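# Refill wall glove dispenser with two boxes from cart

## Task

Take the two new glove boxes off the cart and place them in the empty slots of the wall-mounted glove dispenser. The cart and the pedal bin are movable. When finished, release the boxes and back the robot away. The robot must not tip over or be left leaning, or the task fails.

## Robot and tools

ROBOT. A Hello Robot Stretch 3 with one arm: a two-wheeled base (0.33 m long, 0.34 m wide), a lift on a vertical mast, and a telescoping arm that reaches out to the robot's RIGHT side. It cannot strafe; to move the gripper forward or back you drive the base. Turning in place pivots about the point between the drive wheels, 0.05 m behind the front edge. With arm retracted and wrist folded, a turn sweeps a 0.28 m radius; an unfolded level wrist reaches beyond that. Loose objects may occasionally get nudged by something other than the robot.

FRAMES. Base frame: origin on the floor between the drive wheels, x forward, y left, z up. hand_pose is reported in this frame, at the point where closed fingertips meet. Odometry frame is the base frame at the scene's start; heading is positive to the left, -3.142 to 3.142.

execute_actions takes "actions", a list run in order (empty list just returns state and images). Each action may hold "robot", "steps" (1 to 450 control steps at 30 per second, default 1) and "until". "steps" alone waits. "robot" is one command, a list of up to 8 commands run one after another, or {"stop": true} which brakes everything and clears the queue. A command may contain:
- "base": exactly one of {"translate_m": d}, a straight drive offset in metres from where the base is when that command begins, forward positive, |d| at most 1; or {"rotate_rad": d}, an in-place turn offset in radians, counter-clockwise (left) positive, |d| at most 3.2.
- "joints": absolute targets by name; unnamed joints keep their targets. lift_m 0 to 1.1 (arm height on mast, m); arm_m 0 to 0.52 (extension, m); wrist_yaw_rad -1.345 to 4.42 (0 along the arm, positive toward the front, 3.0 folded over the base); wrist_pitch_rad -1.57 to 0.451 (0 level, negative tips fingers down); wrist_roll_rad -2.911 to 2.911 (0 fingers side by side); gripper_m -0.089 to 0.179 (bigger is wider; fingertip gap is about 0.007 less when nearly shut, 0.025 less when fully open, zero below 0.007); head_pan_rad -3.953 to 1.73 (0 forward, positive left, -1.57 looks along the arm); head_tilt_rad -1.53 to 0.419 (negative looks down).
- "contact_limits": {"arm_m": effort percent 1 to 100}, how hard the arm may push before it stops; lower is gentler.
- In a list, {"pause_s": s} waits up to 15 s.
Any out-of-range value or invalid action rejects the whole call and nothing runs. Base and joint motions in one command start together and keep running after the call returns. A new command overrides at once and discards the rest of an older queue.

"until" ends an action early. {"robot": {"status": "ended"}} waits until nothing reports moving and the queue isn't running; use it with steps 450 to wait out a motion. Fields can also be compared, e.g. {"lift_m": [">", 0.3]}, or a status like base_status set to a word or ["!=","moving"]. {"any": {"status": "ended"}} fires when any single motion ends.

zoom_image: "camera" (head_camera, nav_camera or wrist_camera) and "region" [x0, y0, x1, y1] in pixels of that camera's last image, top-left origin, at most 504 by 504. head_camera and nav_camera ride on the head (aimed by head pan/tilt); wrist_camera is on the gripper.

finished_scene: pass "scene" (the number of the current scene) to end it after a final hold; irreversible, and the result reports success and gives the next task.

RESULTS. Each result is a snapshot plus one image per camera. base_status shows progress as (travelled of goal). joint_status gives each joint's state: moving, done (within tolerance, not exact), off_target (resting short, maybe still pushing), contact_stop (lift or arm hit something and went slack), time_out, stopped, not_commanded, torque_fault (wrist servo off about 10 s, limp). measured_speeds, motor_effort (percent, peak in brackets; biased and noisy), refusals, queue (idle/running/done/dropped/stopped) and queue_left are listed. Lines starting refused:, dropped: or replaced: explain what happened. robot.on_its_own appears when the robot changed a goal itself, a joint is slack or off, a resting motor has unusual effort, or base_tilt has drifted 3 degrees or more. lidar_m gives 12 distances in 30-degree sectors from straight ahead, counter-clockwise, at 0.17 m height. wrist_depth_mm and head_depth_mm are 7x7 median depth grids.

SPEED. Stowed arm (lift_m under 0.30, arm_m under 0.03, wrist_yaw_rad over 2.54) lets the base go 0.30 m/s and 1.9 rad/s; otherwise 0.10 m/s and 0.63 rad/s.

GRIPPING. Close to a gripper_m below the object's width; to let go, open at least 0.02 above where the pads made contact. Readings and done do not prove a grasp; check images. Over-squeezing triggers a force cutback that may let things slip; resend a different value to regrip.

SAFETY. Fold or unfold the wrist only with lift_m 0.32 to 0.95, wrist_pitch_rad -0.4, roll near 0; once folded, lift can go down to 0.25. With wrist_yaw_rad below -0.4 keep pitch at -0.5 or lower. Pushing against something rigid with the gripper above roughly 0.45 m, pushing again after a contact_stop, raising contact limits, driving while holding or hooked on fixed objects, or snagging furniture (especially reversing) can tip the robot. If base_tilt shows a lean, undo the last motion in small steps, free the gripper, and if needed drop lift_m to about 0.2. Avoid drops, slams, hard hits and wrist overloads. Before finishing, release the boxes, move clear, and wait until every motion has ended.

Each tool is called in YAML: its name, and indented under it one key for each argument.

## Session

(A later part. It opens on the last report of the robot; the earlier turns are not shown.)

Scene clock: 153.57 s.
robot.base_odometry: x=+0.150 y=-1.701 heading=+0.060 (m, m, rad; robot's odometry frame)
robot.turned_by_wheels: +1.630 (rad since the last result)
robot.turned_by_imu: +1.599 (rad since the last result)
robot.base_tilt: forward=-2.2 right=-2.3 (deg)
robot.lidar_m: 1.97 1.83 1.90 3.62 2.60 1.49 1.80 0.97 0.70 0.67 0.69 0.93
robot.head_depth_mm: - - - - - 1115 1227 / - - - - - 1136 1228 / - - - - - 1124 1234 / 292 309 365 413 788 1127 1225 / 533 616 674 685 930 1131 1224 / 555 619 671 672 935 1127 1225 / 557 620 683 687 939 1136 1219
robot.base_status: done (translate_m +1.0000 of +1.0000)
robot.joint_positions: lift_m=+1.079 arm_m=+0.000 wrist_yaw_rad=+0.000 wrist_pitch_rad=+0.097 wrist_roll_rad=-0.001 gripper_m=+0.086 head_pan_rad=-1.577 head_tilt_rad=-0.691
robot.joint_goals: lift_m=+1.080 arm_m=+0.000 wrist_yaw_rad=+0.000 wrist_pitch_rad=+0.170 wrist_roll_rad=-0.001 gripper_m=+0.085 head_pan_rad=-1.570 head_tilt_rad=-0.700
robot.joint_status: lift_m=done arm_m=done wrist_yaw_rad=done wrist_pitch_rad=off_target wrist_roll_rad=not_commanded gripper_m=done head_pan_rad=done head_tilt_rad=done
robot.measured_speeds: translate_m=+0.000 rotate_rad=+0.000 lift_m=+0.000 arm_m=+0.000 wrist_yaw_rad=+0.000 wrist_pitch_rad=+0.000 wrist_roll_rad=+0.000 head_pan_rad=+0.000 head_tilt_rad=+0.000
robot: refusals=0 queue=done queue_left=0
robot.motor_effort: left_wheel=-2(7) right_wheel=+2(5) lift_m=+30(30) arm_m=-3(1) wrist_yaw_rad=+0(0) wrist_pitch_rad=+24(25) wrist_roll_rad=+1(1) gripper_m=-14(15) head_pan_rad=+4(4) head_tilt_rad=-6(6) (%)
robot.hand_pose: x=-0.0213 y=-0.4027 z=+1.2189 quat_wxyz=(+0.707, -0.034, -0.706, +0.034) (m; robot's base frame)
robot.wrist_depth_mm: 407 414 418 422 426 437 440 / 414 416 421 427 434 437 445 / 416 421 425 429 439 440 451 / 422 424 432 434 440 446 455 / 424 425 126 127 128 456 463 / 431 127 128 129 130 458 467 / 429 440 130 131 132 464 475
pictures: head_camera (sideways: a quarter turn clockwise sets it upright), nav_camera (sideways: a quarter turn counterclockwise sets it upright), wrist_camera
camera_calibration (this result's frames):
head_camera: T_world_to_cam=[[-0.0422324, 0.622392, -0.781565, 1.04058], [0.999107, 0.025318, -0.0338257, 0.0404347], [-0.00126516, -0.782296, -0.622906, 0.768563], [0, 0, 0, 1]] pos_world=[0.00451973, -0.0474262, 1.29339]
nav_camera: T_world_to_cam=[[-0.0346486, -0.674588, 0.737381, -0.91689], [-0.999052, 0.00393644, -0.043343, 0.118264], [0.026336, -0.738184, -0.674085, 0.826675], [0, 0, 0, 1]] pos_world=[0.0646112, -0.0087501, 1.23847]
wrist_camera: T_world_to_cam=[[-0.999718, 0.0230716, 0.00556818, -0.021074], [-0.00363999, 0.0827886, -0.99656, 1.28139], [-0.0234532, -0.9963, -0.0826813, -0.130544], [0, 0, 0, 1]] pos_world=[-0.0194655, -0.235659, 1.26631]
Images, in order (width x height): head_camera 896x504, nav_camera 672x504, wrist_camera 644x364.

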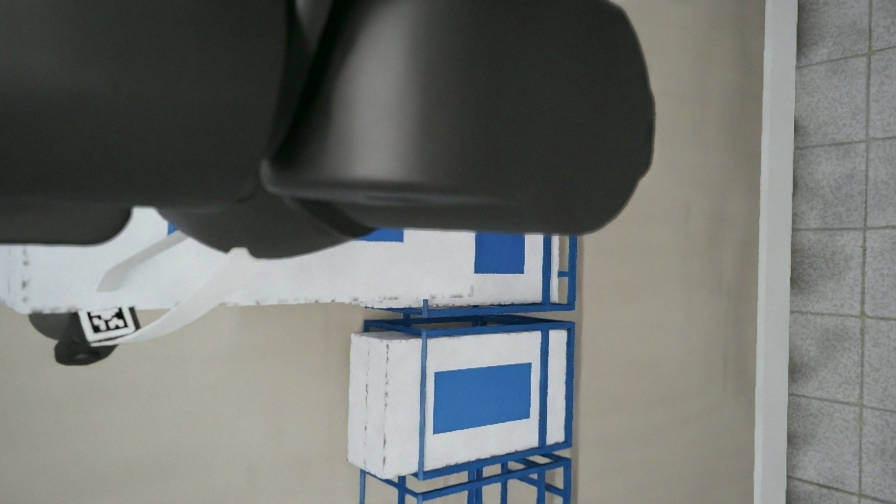

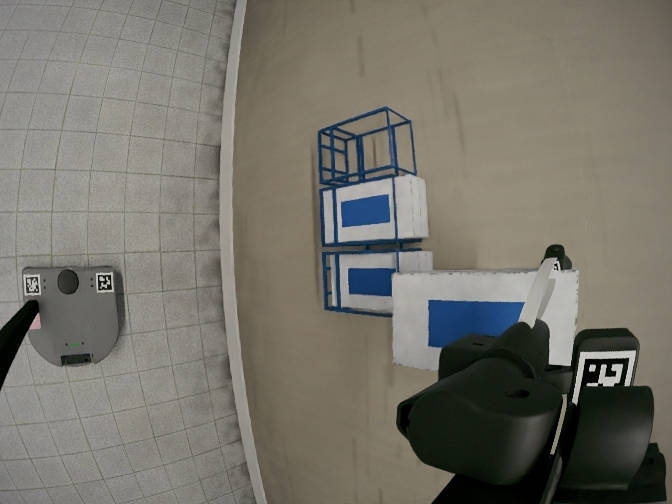

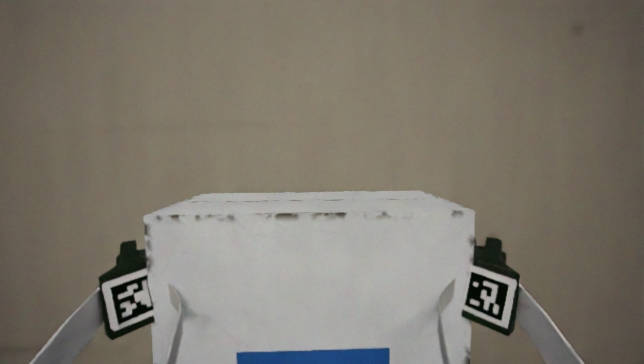

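execute_actions:
  actions:
    - {"robot":{"base":{"translate_m":0.30}},"steps":450,"until":{"robot":{"base_status":["!=","moving"]}}}
    - {"robot":{"joints":{"arm_m":0.222}},"steps":70}
    - {"robot":{"joints":{"lift_m":1.0}},"steps":50}

zoom_image:
  camera: "head_camera"
  region: [300,80,600,380]

Scene clock: 161.90 s.
robot.base_odometry: x=+0.450 y=-1.683 heading=+0.060 (m, m, rad; robot's odometry frame)
robot.turned_by_wheels: +0.000 (rad since the last result)
robot.turned_by_imu: -0.002 (rad since the last result)
robot.base_tilt: forward=-2.2 right=-2.3 (deg)
robot.lidar_m: 1.67 1.73 1.62 3.63 3.00 1.76 2.09 0.96 0.69 0.66 0.68 0.92
robot.head_depth_mm: 539 - 661 675 776 1103 1222 / 536 - - 660 769 1117 1225 / 536 - - 734 880 1117 1224 / 536 541 624 788 902 1109 1216 / 550 611 686 791 922 1119 1216 / 550 611 691 789 927 1120 1213 / 551 614 692 794 928 1122 1211
robot.base_status: done (translate_m +0.3000 of +0.3000)
robot.joint_positions: lift_m=+1.000 arm_m=+0.222 wrist_yaw_rad=+0.000 wrist_pitch_rad=+0.116 wrist_roll_rad=-0.001 gripper_m=+0.086 head_pan_rad=-1.577 head_tilt_rad=-0.691
robot.joint_goals: lift_m=+1.000 arm_m=+0.222 wrist_yaw_rad=+0.000 wrist_pitch_rad=+0.170 wrist_roll_rad=-0.001 gripper_m=+0.085 head_pan_rad=-1.570 head_tilt_rad=-0.700
robot.joint_status: lift_m=done arm_m=done wrist_yaw_rad=done wrist_pitch_rad=off_target wrist_roll_rad=not_commanded gripper_m=done head_pan_rad=done head_tilt_rad=done
robot.measured_speeds: translate_m=+0.000 rotate_rad=+0.000 lift_m=+0.000 arm_m=+0.000 wrist_yaw_rad=+0.000 wrist_pitch_rad=+0.000 wrist_roll_rad=+0.000 head_pan_rad=+0.000 head_tilt_rad=+0.000
robot: refusals=0 queue=done queue_left=0
robot.motor_effort: left_wheel=-2(3) right_wheel=+2(6) lift_m=+15(30) arm_m=+3(5) wrist_yaw_rad=+0(0) wrist_pitch_rad=+18(24) wrist_roll_rad=+0(1) gripper_m=-15(15) head_pan_rad=+5(4) head_tilt_rad=-6(6) (%)
robot.hand_pose: x=-0.0213 y=-0.6239 z=+1.1449 quat_wxyz=(+0.706, -0.041, -0.705, +0.041) (m; robot's base frame)
robot.wrist_depth_mm: 194 196 199 202 204 206 209 / 195 198 200 202 206 209 212 / 197 200 202 205 207 209 213 / 199 200 202 205 208 211 214 / 200 201 126 127 129 213 216 / 201 127 128 129 130 216 218 / 203 205 129 130 132 216 220
pictures: head_camera (sideways: a quarter turn clockwise sets it upright), nav_camera (sideways: a quarter turn counterclockwise sets it upright), wrist_camera
camera_calibration (this result's frames):
head_camera: T_world_to_cam=[[-0.0422324, 0.6224, -0.781559, 1.04057], [0.999107, 0.0253184, -0.0338254, 0.0404343], [-0.00126512, -0.78229, -0.622914, 0.768573], [0, 0, 0, 1]] pos_world=[0.00451973, -0.0474261, 1.29339]
nav_camera: T_world_to_cam=[[-0.0346487, -0.674595, 0.737374, -0.916882], [-0.999052, 0.00393687, -0.043343, 0.118264], [0.0263361, -0.738177, -0.674092, 0.826685], [0, 0, 0, 1]] pos_world=[0.0646112, -0.00874947, 1.23847]
wrist_camera: T_world_to_cam=[[-0.999718, 0.0231716, 0.00510846, -0.0149678], [-0.00364058, 0.0629538, -0.99801, 1.21532], [-0.0234471, -0.997747, -0.0628518, -0.380671], [0, 0, 0, 1]] pos_world=[-0.0194647, -0.455976, 1.18905]
Images, in order (width x height): head_camera 896x504, nav_camera 672x504, wrist_camera 644x364.

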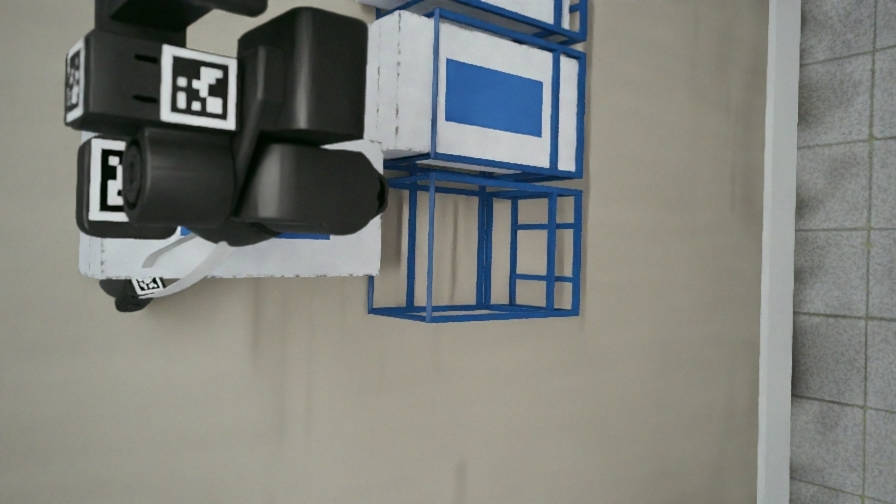

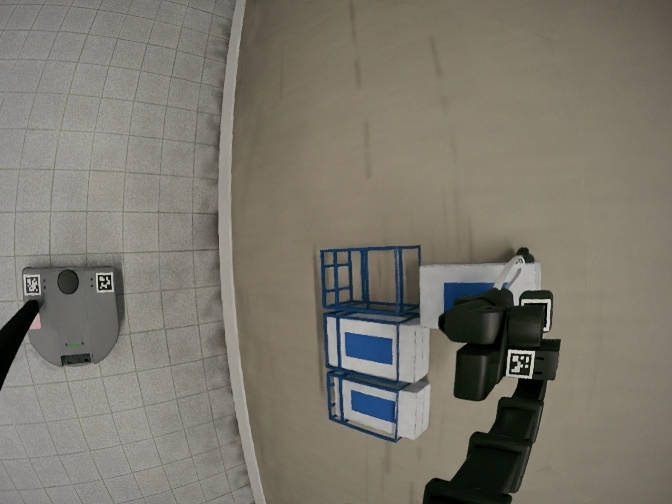

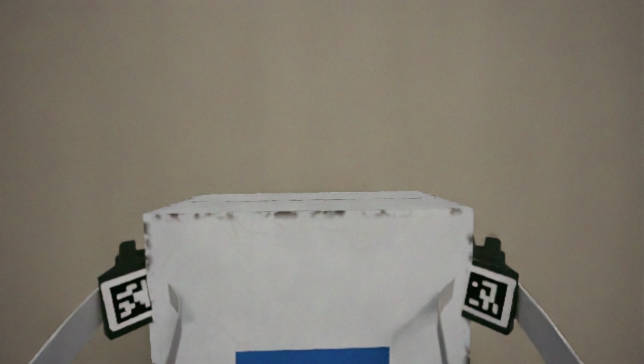

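Region (300, 80, 600, 380) of head_camera's 896x504 image, scaled by 1.680, with more detail than that image has.

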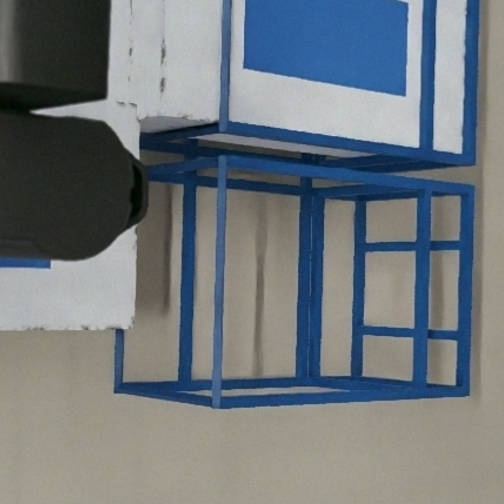

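execute_actions:
  actions:
    - {"robot":{"joints":{"lift_m":1.05}},"steps":35}
    - {"robot":{"base":{"translate_m":0.036},"joints":{"arm_m":0.217}},"steps":45}
    - {"robot":{"joints":{"lift_m":1.0}},"steps":35}

zoom_image:
  camera: "head_camera"
  region: [300,80,600,380]

Scene clock: 165.90 s.
robot.base_odometry: x=+0.486 y=-1.681 heading=+0.060 (m, m, rad; robot's odometry frame)
robot.turned_by_wheels: +0.000 (rad since the last result)
robot.turned_by_imu: -0.001 (rad since the last result)
robot.base_tilt: forward=-2.2 right=-2.2 (deg)
robot.lidar_m: 1.64 1.69 1.60 3.63 3.07 1.80 2.13 0.96 0.69 0.66 0.69 0.92
robot.head_depth_mm: 539 - 659 656 767 1105 1221 / 540 - - 672 769 1103 1228 / 538 - - 786 897 1111 1233 / 540 538 618 750 900 1123 1223 / 549 610 688 790 923 1118 1225 / 550 611 691 792 927 1117 1216 / 551 612 690 793 929 1124 1212
robot.base_status: done (translate_m +0.0360 of +0.0360)
robot.joint_positions: lift_m=+1.000 arm_m=+0.217 wrist_yaw_rad=+0.000 wrist_pitch_rad=+0.100 wrist_roll_rad=-0.001 gripper_m=+0.086 head_pan_rad=-1.577 head_tilt_rad=-0.691
robot.joint_goals: lift_m=+1.000 arm_m=+0.217 wrist_yaw_rad=+0.000 wrist_pitch_rad=+0.170 wrist_roll_rad=-0.001 gripper_m=+0.085 head_pan_rad=-1.570 head_tilt_rad=-0.700
robot.joint_status: lift_m=done arm_m=done wrist_yaw_rad=done wrist_pitch_rad=off_target wrist_roll_rad=not_commanded gripper_m=done head_pan_rad=done head_tilt_rad=done
robot.measured_speeds: translate_m=+0.000 rotate_rad=+0.000 lift_m=+0.000 arm_m=+0.000 wrist_yaw_rad=+0.000 wrist_pitch_rad=+0.000 wrist_roll_rad=+0.000 head_pan_rad=+0.000 head_tilt_rad=+0.000
robot: refusals=0 queue=done queue_left=0
robot.motor_effort: left_wheel=-2(3) right_wheel=+2(5) lift_m=+16(31) arm_m=-2(2) wrist_yaw_rad=-1(0) wrist_pitch_rad=+23(24) wrist_roll_rad=+1(1) gripper_m=-14(14) head_pan_rad=+5(5) head_tilt_rad=-6(6) (%)
robot.hand_pose: x=-0.0213 y=-0.6197 z=+1.1405 quat_wxyz=(+0.707, -0.035, -0.706, +0.035) (m; robot's base frame)
robot.wrist_depth_mm: 195 197 200 202 205 208 211 / 197 199 202 204 207 209 213 / 199 201 204 208 210 212 215 / 201 203 206 207 210 214 218 / 204 203 126 127 128 217 220 / 205 127 128 129 130 220 222 / 207 210 130 131 132 221 225
pictures: head_camera (sideways: a quarter turn clockwise sets it upright), nav_camera (sideways: a quarter turn counterclockwise sets it upright), wrist_camera
camera_calibration (this result's frames):
head_camera: T_world_to_cam=[[-0.0422322, 0.6224, -0.781559, 1.04057], [0.999107, 0.0253181, -0.0338254, 0.0404343], [-0.00126531, -0.78229, -0.622914, 0.768573], [0, 0, 0, 1]] pos_world=[0.00451972, -0.0474261, 1.29339]
nav_camera: T_world_to_cam=[[-0.0346488, -0.674595, 0.737374, -0.916882], [-0.999052, 0.00393711, -0.043343, 0.118264], [0.0263359, -0.738177, -0.674092, 0.826685], [0, 0, 0, 1]] pos_world=[0.0646112, -0.00874949, 1.23847]
wrist_camera: T_world_to_cam=[[-0.999718, 0.0230866, 0.00549881, -0.0155425], [-0.00363998, 0.079799, -0.996804, 1.21968], [-0.0234516, -0.996544, -0.0796924, -0.356767], [0, 0, 0, 1]] pos_world=[-0.0194653, -0.452504, 1.18743]
Images, in order (width x height): head_camera 896x504, nav_camera 672x504, wrist_camera 644x364.

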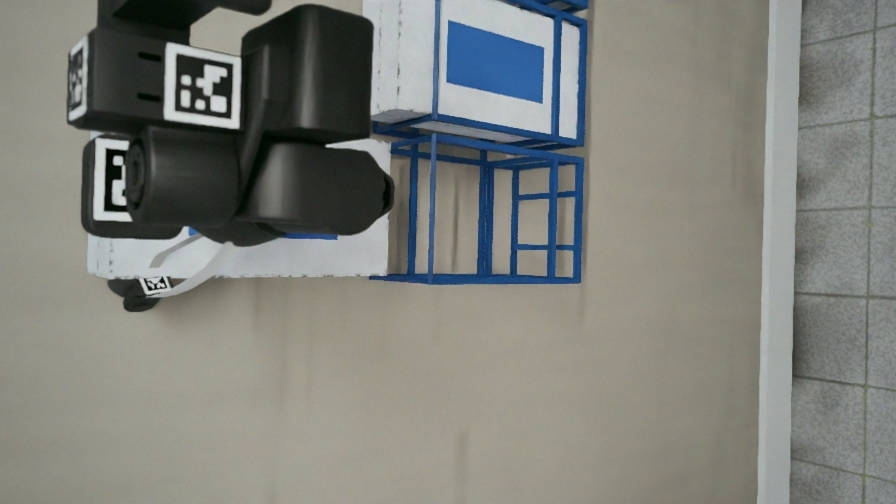

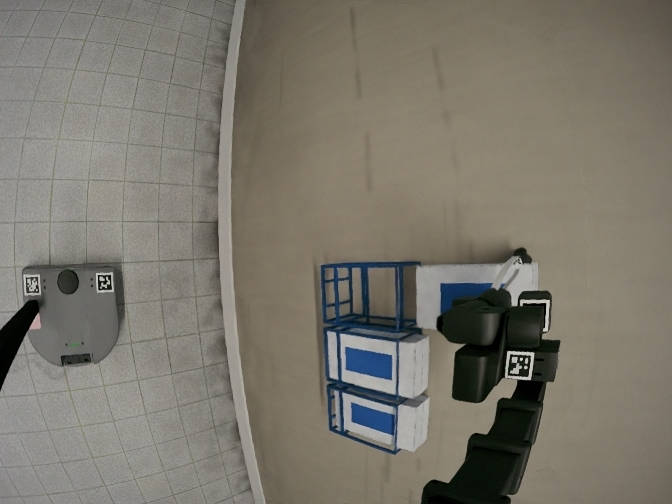

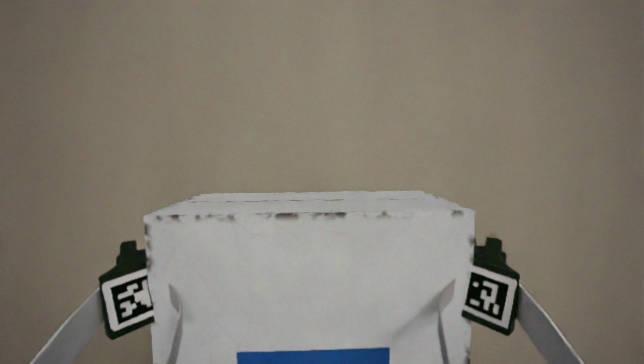

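Region (300, 80, 600, 380) of head_camera's 896x504 image, scaled by 1.680, with more detail than that image has.

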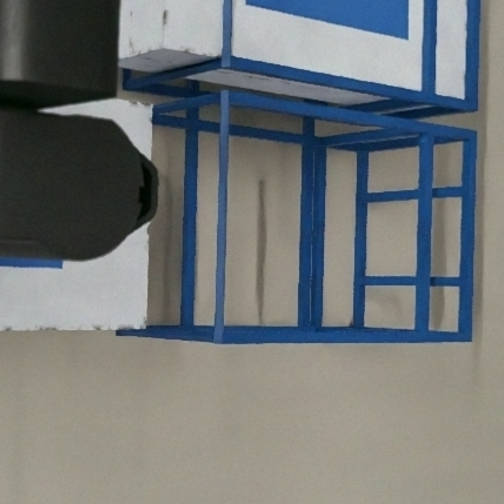

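execute_actions:
  actions:
    - {"robot":{"joints":{"lift_m":0.93}},"steps":50}

zoom_image:
  camera: "head_camera"
  region: [300,80,600,380]

Scene clock: 167.73 s.
robot.base_odometry: x=+0.486 y=-1.681 heading=+0.060 (m, m, rad; robot's odometry frame)
robot.turned_by_wheels: +0.000 (rad since the last result)
robot.turned_by_imu: -0.001 (rad since the last result)
robot.base_tilt: forward=-2.2 right=-2.2 (deg)
robot.lidar_m: 1.64 1.69 1.60 3.62 3.05 1.80 2.12 0.96 0.69 0.66 0.69 0.92
robot.head_depth_mm: 548 608 - 686 767 1102 1220 / 546 595 - - 769 1110 1234 / 546 580 - - 893 1114 1234 / 548 581 629 693 903 1112 1220 / 548 609 688 787 926 1124 1217 / 549 611 688 791 929 1119 1221 / 549 612 688 791 927 1123 1220
robot.base_status: done (translate_m +0.0360 of +0.0360)
robot.joint_positions: lift_m=+0.930 arm_m=+0.217 wrist_yaw_rad=+0.000 wrist_pitch_rad=+0.099 wrist_roll_rad=-0.001 gripper_m=+0.086 head_pan_rad=-1.577 head_tilt_rad=-0.691
robot.joint_goals: lift_m=+0.930 arm_m=+0.217 wrist_yaw_rad=+0.000 wrist_pitch_rad=+0.170 wrist_roll_rad=-0.001 gripper_m=+0.085 head_pan_rad=-1.570 head_tilt_rad=-0.700
robot.joint_status: lift_m=done arm_m=done wrist_yaw_rad=done wrist_pitch_rad=off_target wrist_roll_rad=not_commanded gripper_m=done head_pan_rad=done head_tilt_rad=done
robot.measured_speeds: translate_m=+0.000 rotate_rad=+0.000 lift_m=+0.000 arm_m=+0.000 wrist_yaw_rad=+0.000 wrist_pitch_rad=+0.000 wrist_roll_rad=+0.000 head_pan_rad=+0.000 head_tilt_rad=+0.000
robot: refusals=0 queue=done queue_left=0
robot.motor_effort: left_wheel=-2(1) right_wheel=+1(2) lift_m=+16(18) arm_m=-3(2) wrist_yaw_rad=+0(0) wrist_pitch_rad=+23(23) wrist_roll_rad=+1(1) gripper_m=-15(14) head_pan_rad=+5(4) head_tilt_rad=-5(6) (%)
robot.hand_pose: x=-0.0213 y=-0.6197 z=+1.0705 quat_wxyz=(+0.707, -0.035, -0.706, +0.035) (m; robot's base frame)
robot.wrist_depth_mm: 195 197 200 202 205 208 210 / 197 199 201 204 207 210 212 / 199 201 204 207 209 212 215 / 201 203 205 207 211 215 218 / 203 203 127 127 128 216 220 / 205 127 128 129 130 220 222 / 207 209 130 131 132 221 225
pictures: head_camera (sideways: a quarter turn clockwise sets it upright), nav_camera (sideways: a quarter turn counterclockwise sets it upright), wrist_camera
camera_calibration (this result's frames):
head_camera: T_world_to_cam=[[-0.0422324, 0.6224, -0.781559, 1.04057], [0.999107, 0.0253184, -0.0338254, 0.0404343], [-0.00126512, -0.78229, -0.622914, 0.768573], [0, 0, 0, 1]] pos_world=[0.00451973, -0.0474261, 1.29339]
nav_camera: T_world_to_cam=[[-0.0346487, -0.674595, 0.737374, -0.916882], [-0.999052, 0.00393687, -0.043343, 0.118264], [0.0263361, -0.738177, -0.674092, 0.826685], [0, 0, 0, 1]] pos_world=[0.0646112, -0.00874947, 1.23847]
wrist_camera: T_world_to_cam=[[-0.999718, 0.023086, 0.00550211, -0.0151614], [-0.0036399, 0.0799442, -0.996793, 1.14995], [-0.0234518, -0.996532, -0.0798376, -0.362185], [0, 0, 0, 1]] pos_world=[-0.0194653, -0.452511, 1.11743]
Images, in order (width x height): head_camera 896x504, nav_camera 672x504, wrist_camera 644x364.

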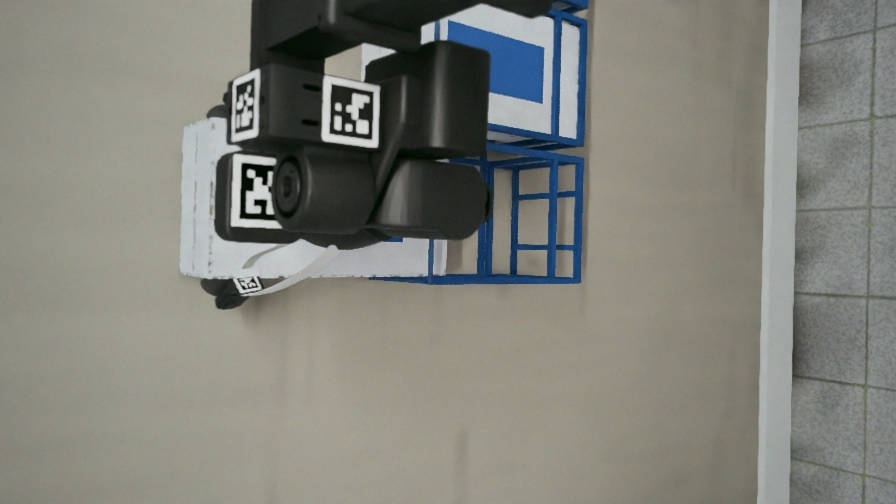

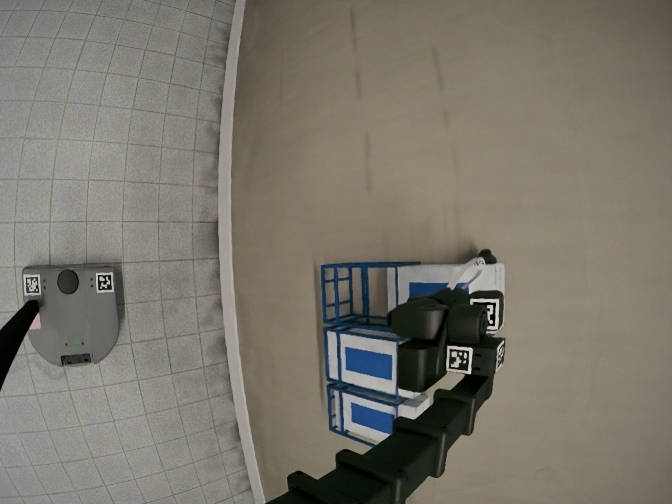

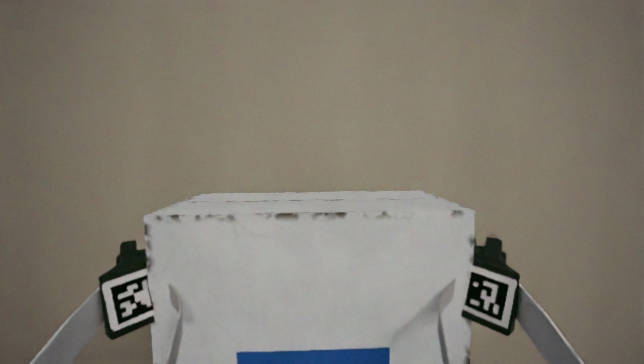

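Region (300, 80, 600, 380) of head_camera's 896x504 image, scaled by 1.680, with more detail than that image has.

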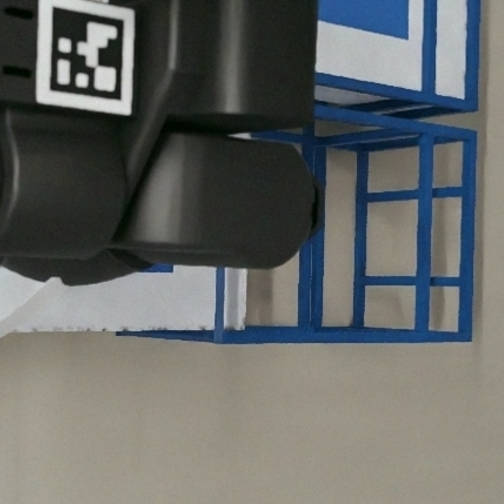

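Inside. Continue.

execute_actions:
  actions:
    - {"robot":{"joints":{"lift_m":0.84}},"steps":55}
    - {"robot":{"joints":{"lift_m":0.80}},"steps":35}

zoom_image:
  camera: "head_camera"
  region: [300,80,600,380]

Scene clock: 170.87 s.
robot.base_odometry: x=+0.486 y=-1.681 heading=+0.060 (m, m, rad; robot's odometry frame)
robot.turned_by_wheels: +0.000 (rad since the last result)
robot.turned_by_imu: -0.001 (rad since the last result)
robot.base_tilt: forward=-2.2 right=-2.2 (deg)
robot.lidar_m: 1.63 1.69 1.60 3.62 3.08 1.80 2.12 0.96 0.69 0.66 0.69 0.92
robot.head_depth_mm: 547 608 672 646 - - 1222 / 548 609 673 646 - 1107 1224 / 548 609 648 643 - 1113 1233 / 547 610 652 660 901 1119 1226 / 548 612 689 787 926 1113 1224 / 549 610 687 789 931 1125 1220 / 551 613 690 791 928 1115 1213
robot.base_status: done (translate_m +0.0360 of +0.0360)
robot.joint_positions: lift_m=+0.800 arm_m=+0.217 wrist_yaw_rad=+0.000 wrist_pitch_rad=+0.099 wrist_roll_rad=-0.001 gripper_m=+0.086 head_pan_rad=-1.577 head_tilt_rad=-0.691
robot.joint_goals: lift_m=+0.800 arm_m=+0.217 wrist_yaw_rad=+0.000 wrist_pitch_rad=+0.170 wrist_roll_rad=-0.001 gripper_m=+0.085 head_pan_rad=-1.570 head_tilt_rad=-0.700
robot.joint_status: lift_m=done arm_m=done wrist_yaw_rad=done wrist_pitch_rad=off_target wrist_roll_rad=not_commanded gripper_m=done head_pan_rad=done head_tilt_rad=done
robot.measured_speeds: translate_m=+0.000 rotate_rad=+0.000 lift_m=+0.000 arm_m=+0.000 wrist_yaw_rad=+0.000 wrist_pitch_rad=+0.000 wrist_roll_rad=+0.000 head_pan_rad=+0.000 head_tilt_rad=+0.000
robot: refusals=0 queue=done queue_left=0
robot.motor_effort: left_wheel=-2(2) right_wheel=+2(2) lift_m=+16(16) arm_m=-3(3) wrist_yaw_rad=+0(0) wrist_pitch_rad=+23(23) wrist_roll_rad=+1(1) gripper_m=-16(15) head_pan_rad=+5(4) head_tilt_rad=-6(5) (%)
robot.hand_pose: x=-0.0213 y=-0.6197 z=+0.9404 quat_wxyz=(+0.707, -0.035, -0.706, +0.035) (m; robot's base frame)
robot.wrist_depth_mm: 195 198 199 202 205 208 210 / 197 199 201 204 207 211 213 / 199 202 204 207 210 211 216 / 202 203 206 207 210 214 218 / 203 204 126 127 128 216 220 / 205 127 128 129 130 139 132 / 207 209 130 131 132 147 118
pictures: head_camera (sideways: a quarter turn clockwise sets it upright), nav_camera (sideways: a quarter turn counterclockwise sets it upright), wrist_camera
camera_calibration (this result's frames):
head_camera: T_world_to_cam=[[-0.0422323, 0.6224, -0.781559, 1.04057], [0.999107, 0.0253182, -0.0338254, 0.0404343], [-0.00126521, -0.78229, -0.622914, 0.768573], [0, 0, 0, 1]] pos_world=[0.00451972, -0.0474261, 1.29339]
nav_camera: T_world_to_cam=[[-0.0346487, -0.674595, 0.737374, -0.916882], [-0.999052, 0.00393699, -0.043343, 0.118264], [0.026336, -0.738177, -0.674092, 0.826685], [0, 0, 0, 1]] pos_world=[0.0646112, -0.00874949, 1.23847]
wrist_camera: T_world_to_cam=[[-0.999718, 0.0230885, 0.00550359, -0.0144466], [-0.00364037, 0.0799786, -0.99679, 1.02037], [-0.0234545, -0.996529, -0.0798721, -0.372531], [0, 0, 0, 1]] pos_world=[-0.0194655, -0.452512, 0.987424]
Images, in order (width x height): head_camera 896x504, nav_camera 672x504, wrist_camera 644x364.

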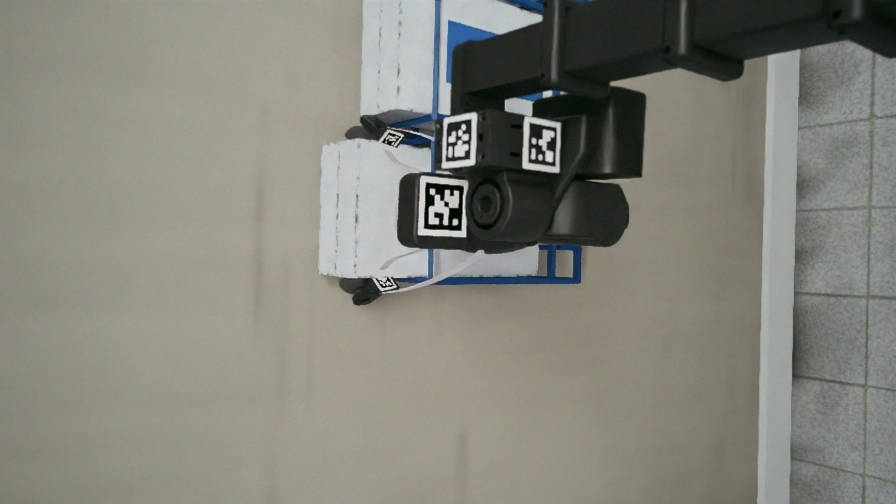

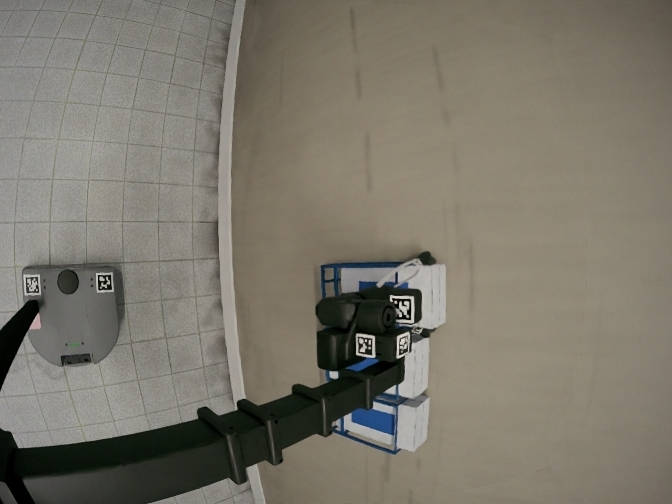

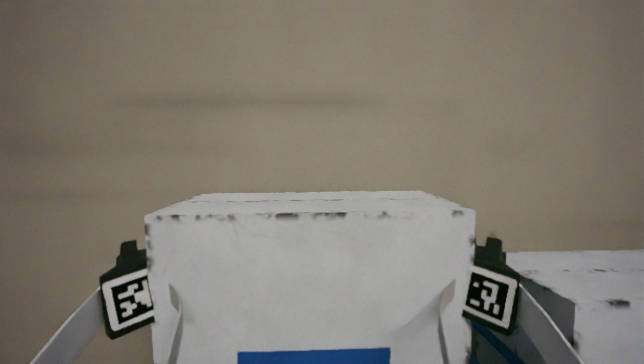

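Region (300, 80, 600, 380) of head_camera's 896x504 image, scaled by 1.680, with more detail than that image has.

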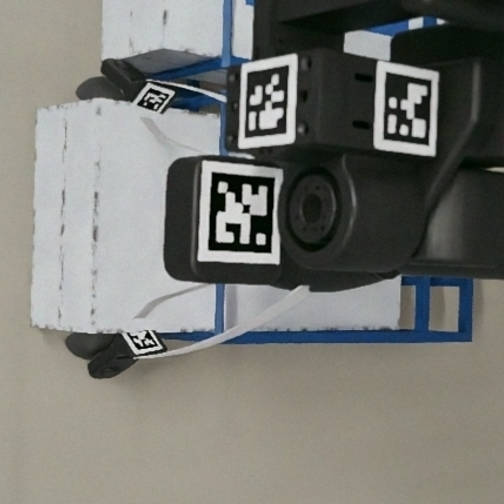

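execute_actions:
  actions:
    - {"robot":{"joints":{"lift_m":0.78}},"steps":30}
    - {"robot":{"joints":{"gripper_m":0.125}},"steps":30}
    - {"robot":{"joints":{"lift_m":0.88,"wrist_pitch_rad":0.05}},"steps":50}
    - {"robot":{"joints":{"arm_m":0,"gripper_m":0.175,"wrist_pitch_rad":0}},"steps":75}
    - {"robot":{"joints":{"lift_m":0.75}},"steps":60}

Scene clock: 179.10 s.
robot.base_odometry: x=+0.486 y=-1.681 heading=+0.060 (m, m, rad; robot's odometry frame)
robot.turned_by_wheels: +0.000 (rad since the last result)
robot.turned_by_imu: -0.002 (rad since the last result)
robot.base_tilt: forward=-2.2 right=-2.3 (deg)
robot.lidar_m: 1.63 1.69 1.60 3.61 3.06 1.80 2.13 0.96 0.69 0.66 0.68 0.92
robot.head_depth_mm: 547 607 673 658 770 1110 1238 / 549 609 675 671 743 1108 1242 / 548 608 675 666 770 1080 - / 550 611 673 668 768 1080 - / 549 612 688 788 903 1119 1220 / 550 611 688 792 924 1114 1225 / 551 613 691 790 929 1117 1219
robot.base_status: done (translate_m +0.0360 of +0.0360)
robot.joint_positions: lift_m=+0.750 arm_m=+0.000 wrist_yaw_rad=+0.000 wrist_pitch_rad=-0.018 wrist_roll_rad=-0.001 gripper_m=+0.175 head_pan_rad=-1.577 head_tilt_rad=-0.691
robot.joint_goals: lift_m=+0.750 arm_m=+0.000 wrist_yaw_rad=+0.000 wrist_pitch_rad=+0.000 wrist_roll_rad=-0.001 gripper_m=+0.175 head_pan_rad=-1.570 head_tilt_rad=-0.700
robot.joint_status: lift_m=done arm_m=done wrist_yaw_rad=done wrist_pitch_rad=done wrist_roll_rad=not_commanded gripper_m=done head_pan_rad=done head_tilt_rad=done
robot.measured_speeds: translate_m=+0.000 rotate_rad=+0.000 lift_m=+0.000 arm_m=+0.000 wrist_yaw_rad=+0.000 wrist_pitch_rad=+0.000 wrist_roll_rad=+0.000 head_pan_rad=+0.000 head_tilt_rad=+0.000
robot: refusals=0 queue=done queue_left=0
robot.motor_effort: left_wheel=-2(2) right_wheel=+3(2) lift_m=+13(31) arm_m=-4(3) wrist_yaw_rad=+0(0) wrist_pitch_rad=+6(26) wrist_roll_rad=+1(1) gripper_m=+0(84) head_pan_rad=+4(4) head_tilt_rad=-6(5) (%)
robot.hand_pose: x=-0.0214 y=-0.4011 z=+0.8604 quat_wxyz=(+0.708, +0.007, -0.706, -0.007) (m; robot's base frame)
robot.wrist_depth_mm: 382 383 391 395 402 407 414 / 390 399 405 409 412 419 427 / 400 409 408 326 326 327 346 / 417 419 417 333 331 335 357 / 428 435 435 341 343 344 368 / 436 445 445 346 351 354 376 / 460 458 460 353 365 366 498
pictures: head_camera (sideways: a quarter turn clockwise sets it upright), nav_camera (sideways: a quarter turn counterclockwise sets it upright), wrist_camera
camera_calibration (this result's frames):
head_camera: T_world_to_cam=[[-0.0422324, 0.622404, -0.781556, 1.04056], [0.999107, 0.0253185, -0.0338252, 0.0404341], [-0.0012651, -0.782286, -0.622918, 0.768578], [0, 0, 0, 1]] pos_world=[0.00451973, -0.047426, 1.29339]
nav_camera: T_world_to_cam=[[-0.0346487, -0.674599, 0.737371, -0.916877], [-0.999052, 0.00393709, -0.043343, 0.118264], [0.0263361, -0.738174, -0.674096, 0.82669], [0, 0, 0, 1]] pos_world=[0.0646112, -0.00874915, 1.23847]
wrist_camera: T_world_to_cam=[[-0.999708, 0.0223892, 0.00909596, -0.0224569], [-0.0045253, 0.196296, -0.980534, 0.955768], [-0.0237389, -0.980289, -0.196138, -0.0545415], [0, 0, 0, 1]] pos_world=[-0.0194199, -0.240577, 0.92667]
Images, in order (width x height): head_camera 896x504, nav_camera 672x504, wrist_camera 644x364.

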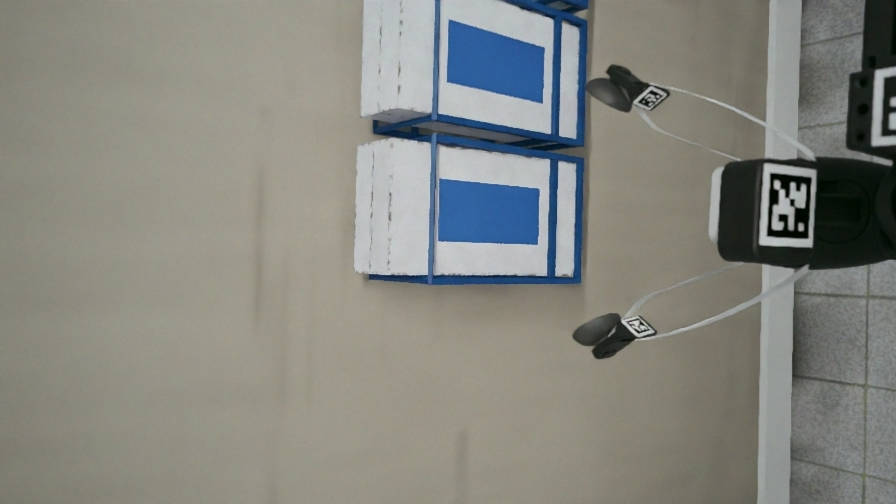

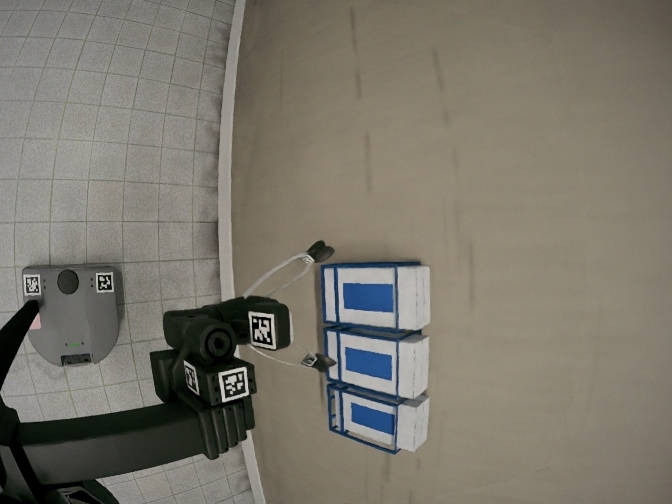

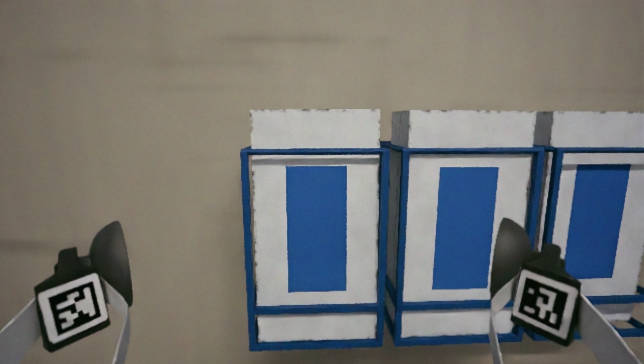

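execute_actions:
  actions:
    - {"robot":{"base":{"translate_m":0.5},"joints":{"lift_m":0.55}},"steps":450,"until":{"robot":{"status":"ended"}}}

finished_scene:
  scene: 2

Scene clock: 185.37 s.
robot.base_odometry: x=+0.985 y=-1.651 heading=+0.060 (m, m, rad; robot's odometry frame)
robot.turned_by_wheels: +0.000 (rad since the last result)
robot.turned_by_imu: -0.001 (rad since the last result)
robot.base_tilt: forward=-2.2 right=-2.2 (deg)
robot.lidar_m: 1.14 1.17 1.35 1.95 3.76 2.29 2.28 0.94 0.68 0.65 0.67 0.91
robot.head_depth_mm: 539 599 673 775 905 1090 1216 / 538 600 675 771 903 1096 1212 / 541 598 674 773 905 1093 1212 / 541 601 675 774 909 1097 1225 / 540 601 676 775 910 1087 1220 / 541 602 678 780 913 1101 1215 / 541 603 681 778 914 1108 1222
robot.base_status: done (translate_m +0.5000 of +0.5000)
robot.joint_positions: lift_m=+0.550 arm_m=+0.000 wrist_yaw_rad=+0.000 wrist_pitch_rad=-0.018 wrist_roll_rad=-0.001 gripper_m=+0.175 head_pan_rad=-1.577 head_tilt_rad=-0.691
robot.joint_goals: lift_m=+0.550 arm_m=+0.000 wrist_yaw_rad=+0.000 wrist_pitch_rad=+0.000 wrist_roll_rad=-0.001 gripper_m=+0.175 head_pan_rad=-1.570 head_tilt_rad=-0.700
robot.joint_status: lift_m=done arm_m=done wrist_yaw_rad=done wrist_pitch_rad=done wrist_roll_rad=not_commanded gripper_m=done head_pan_rad=done head_tilt_rad=done
robot.measured_speeds: translate_m=+0.000 rotate_rad=+0.000 lift_m=+0.000 arm_m=+0.000 wrist_yaw_rad=+0.000 wrist_pitch_rad=+0.000 wrist_roll_rad=+0.000 head_pan_rad=+0.000 head_tilt_rad=+0.000
robot: refusals=0 queue=done queue_left=0
robot.motor_effort: left_wheel=-2(3) right_wheel=+1(5) lift_m=+14(13) arm_m=-3(3) wrist_yaw_rad=+0(0) wrist_pitch_rad=+6(6) wrist_roll_rad=+1(1) gripper_m=+0(1) head_pan_rad=+5(4) head_tilt_rad=-6(5) (%)
robot.hand_pose: x=-0.0214 y=-0.4011 z=+0.6604 quat_wxyz=(+0.708, +0.007, -0.706, -0.007) (m; robot's base frame)
robot.wrist_depth_mm: 372 377 380 387 393 395 402 / 383 385 391 401 403 406 414 / 393 401 404 409 416 420 426 / 406 411 414 419 422 434 436 / 416 421 429 434 439 442 451 / 428 433 442 443 452 458 467 / 447 450 450 462 465 474 483
pictures: head_camera (sideways: a quarter turn clockwise sets it upright), nav_camera (sideways: a quarter turn counterclockwise sets it upright), wrist_camera
camera_calibration (this result's frames):
head_camera: T_world_to_cam=[[-0.0422323, 0.622404, -0.781556, 1.04056], [0.999107, 0.0253184, -0.0338252, 0.0404341], [-0.00126519, -0.782286, -0.622918, 0.768578], [0, 0, 0, 1]] pos_world=[0.00451972, -0.047426, 1.29339]
nav_camera: T_world_to_cam=[[-0.0346488, -0.674599, 0.737371, -0.916877], [-0.999052, 0.00393721, -0.043343, 0.118264], [0.026336, -0.738174, -0.674096, 0.82669], [0, 0, 0, 1]] pos_world=[0.0646112, -0.00874915, 1.23847]
wrist_camera: T_world_to_cam=[[-0.999708, 0.0223876, 0.00909999, -0.0206408], [-0.00452542, 0.196467, -0.9805, 0.759668], [-0.0237389, -0.980255, -0.196309, -0.0936428], [0, 0, 0, 1]] pos_world=[-0.0194199, -0.240582, 0.726659]
Images, in order (width x height): head_camera 896x504, nav_camera 672x504, wrist_camera 644x364.

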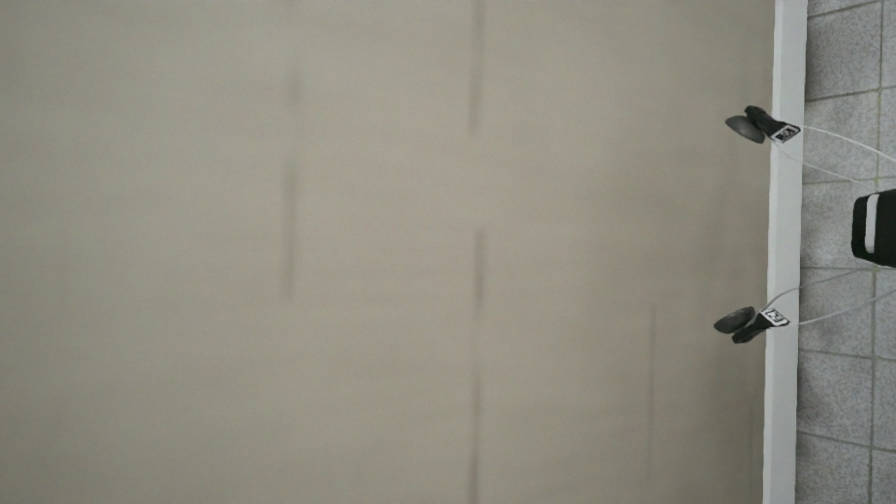

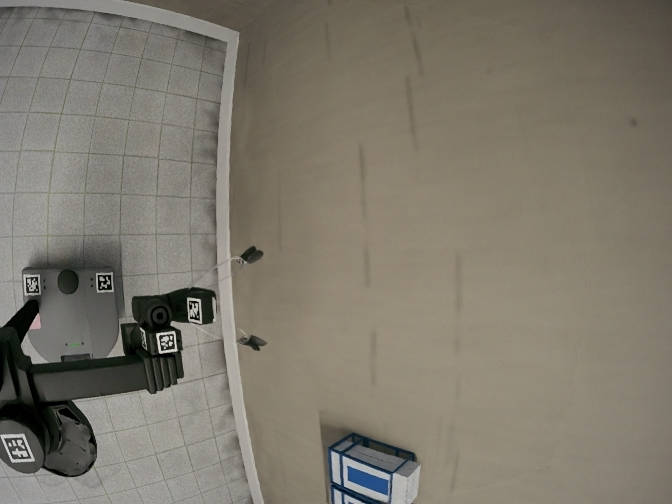

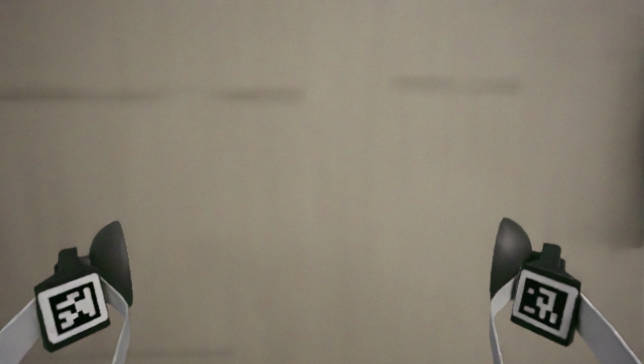

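The scene is finished: the task was done.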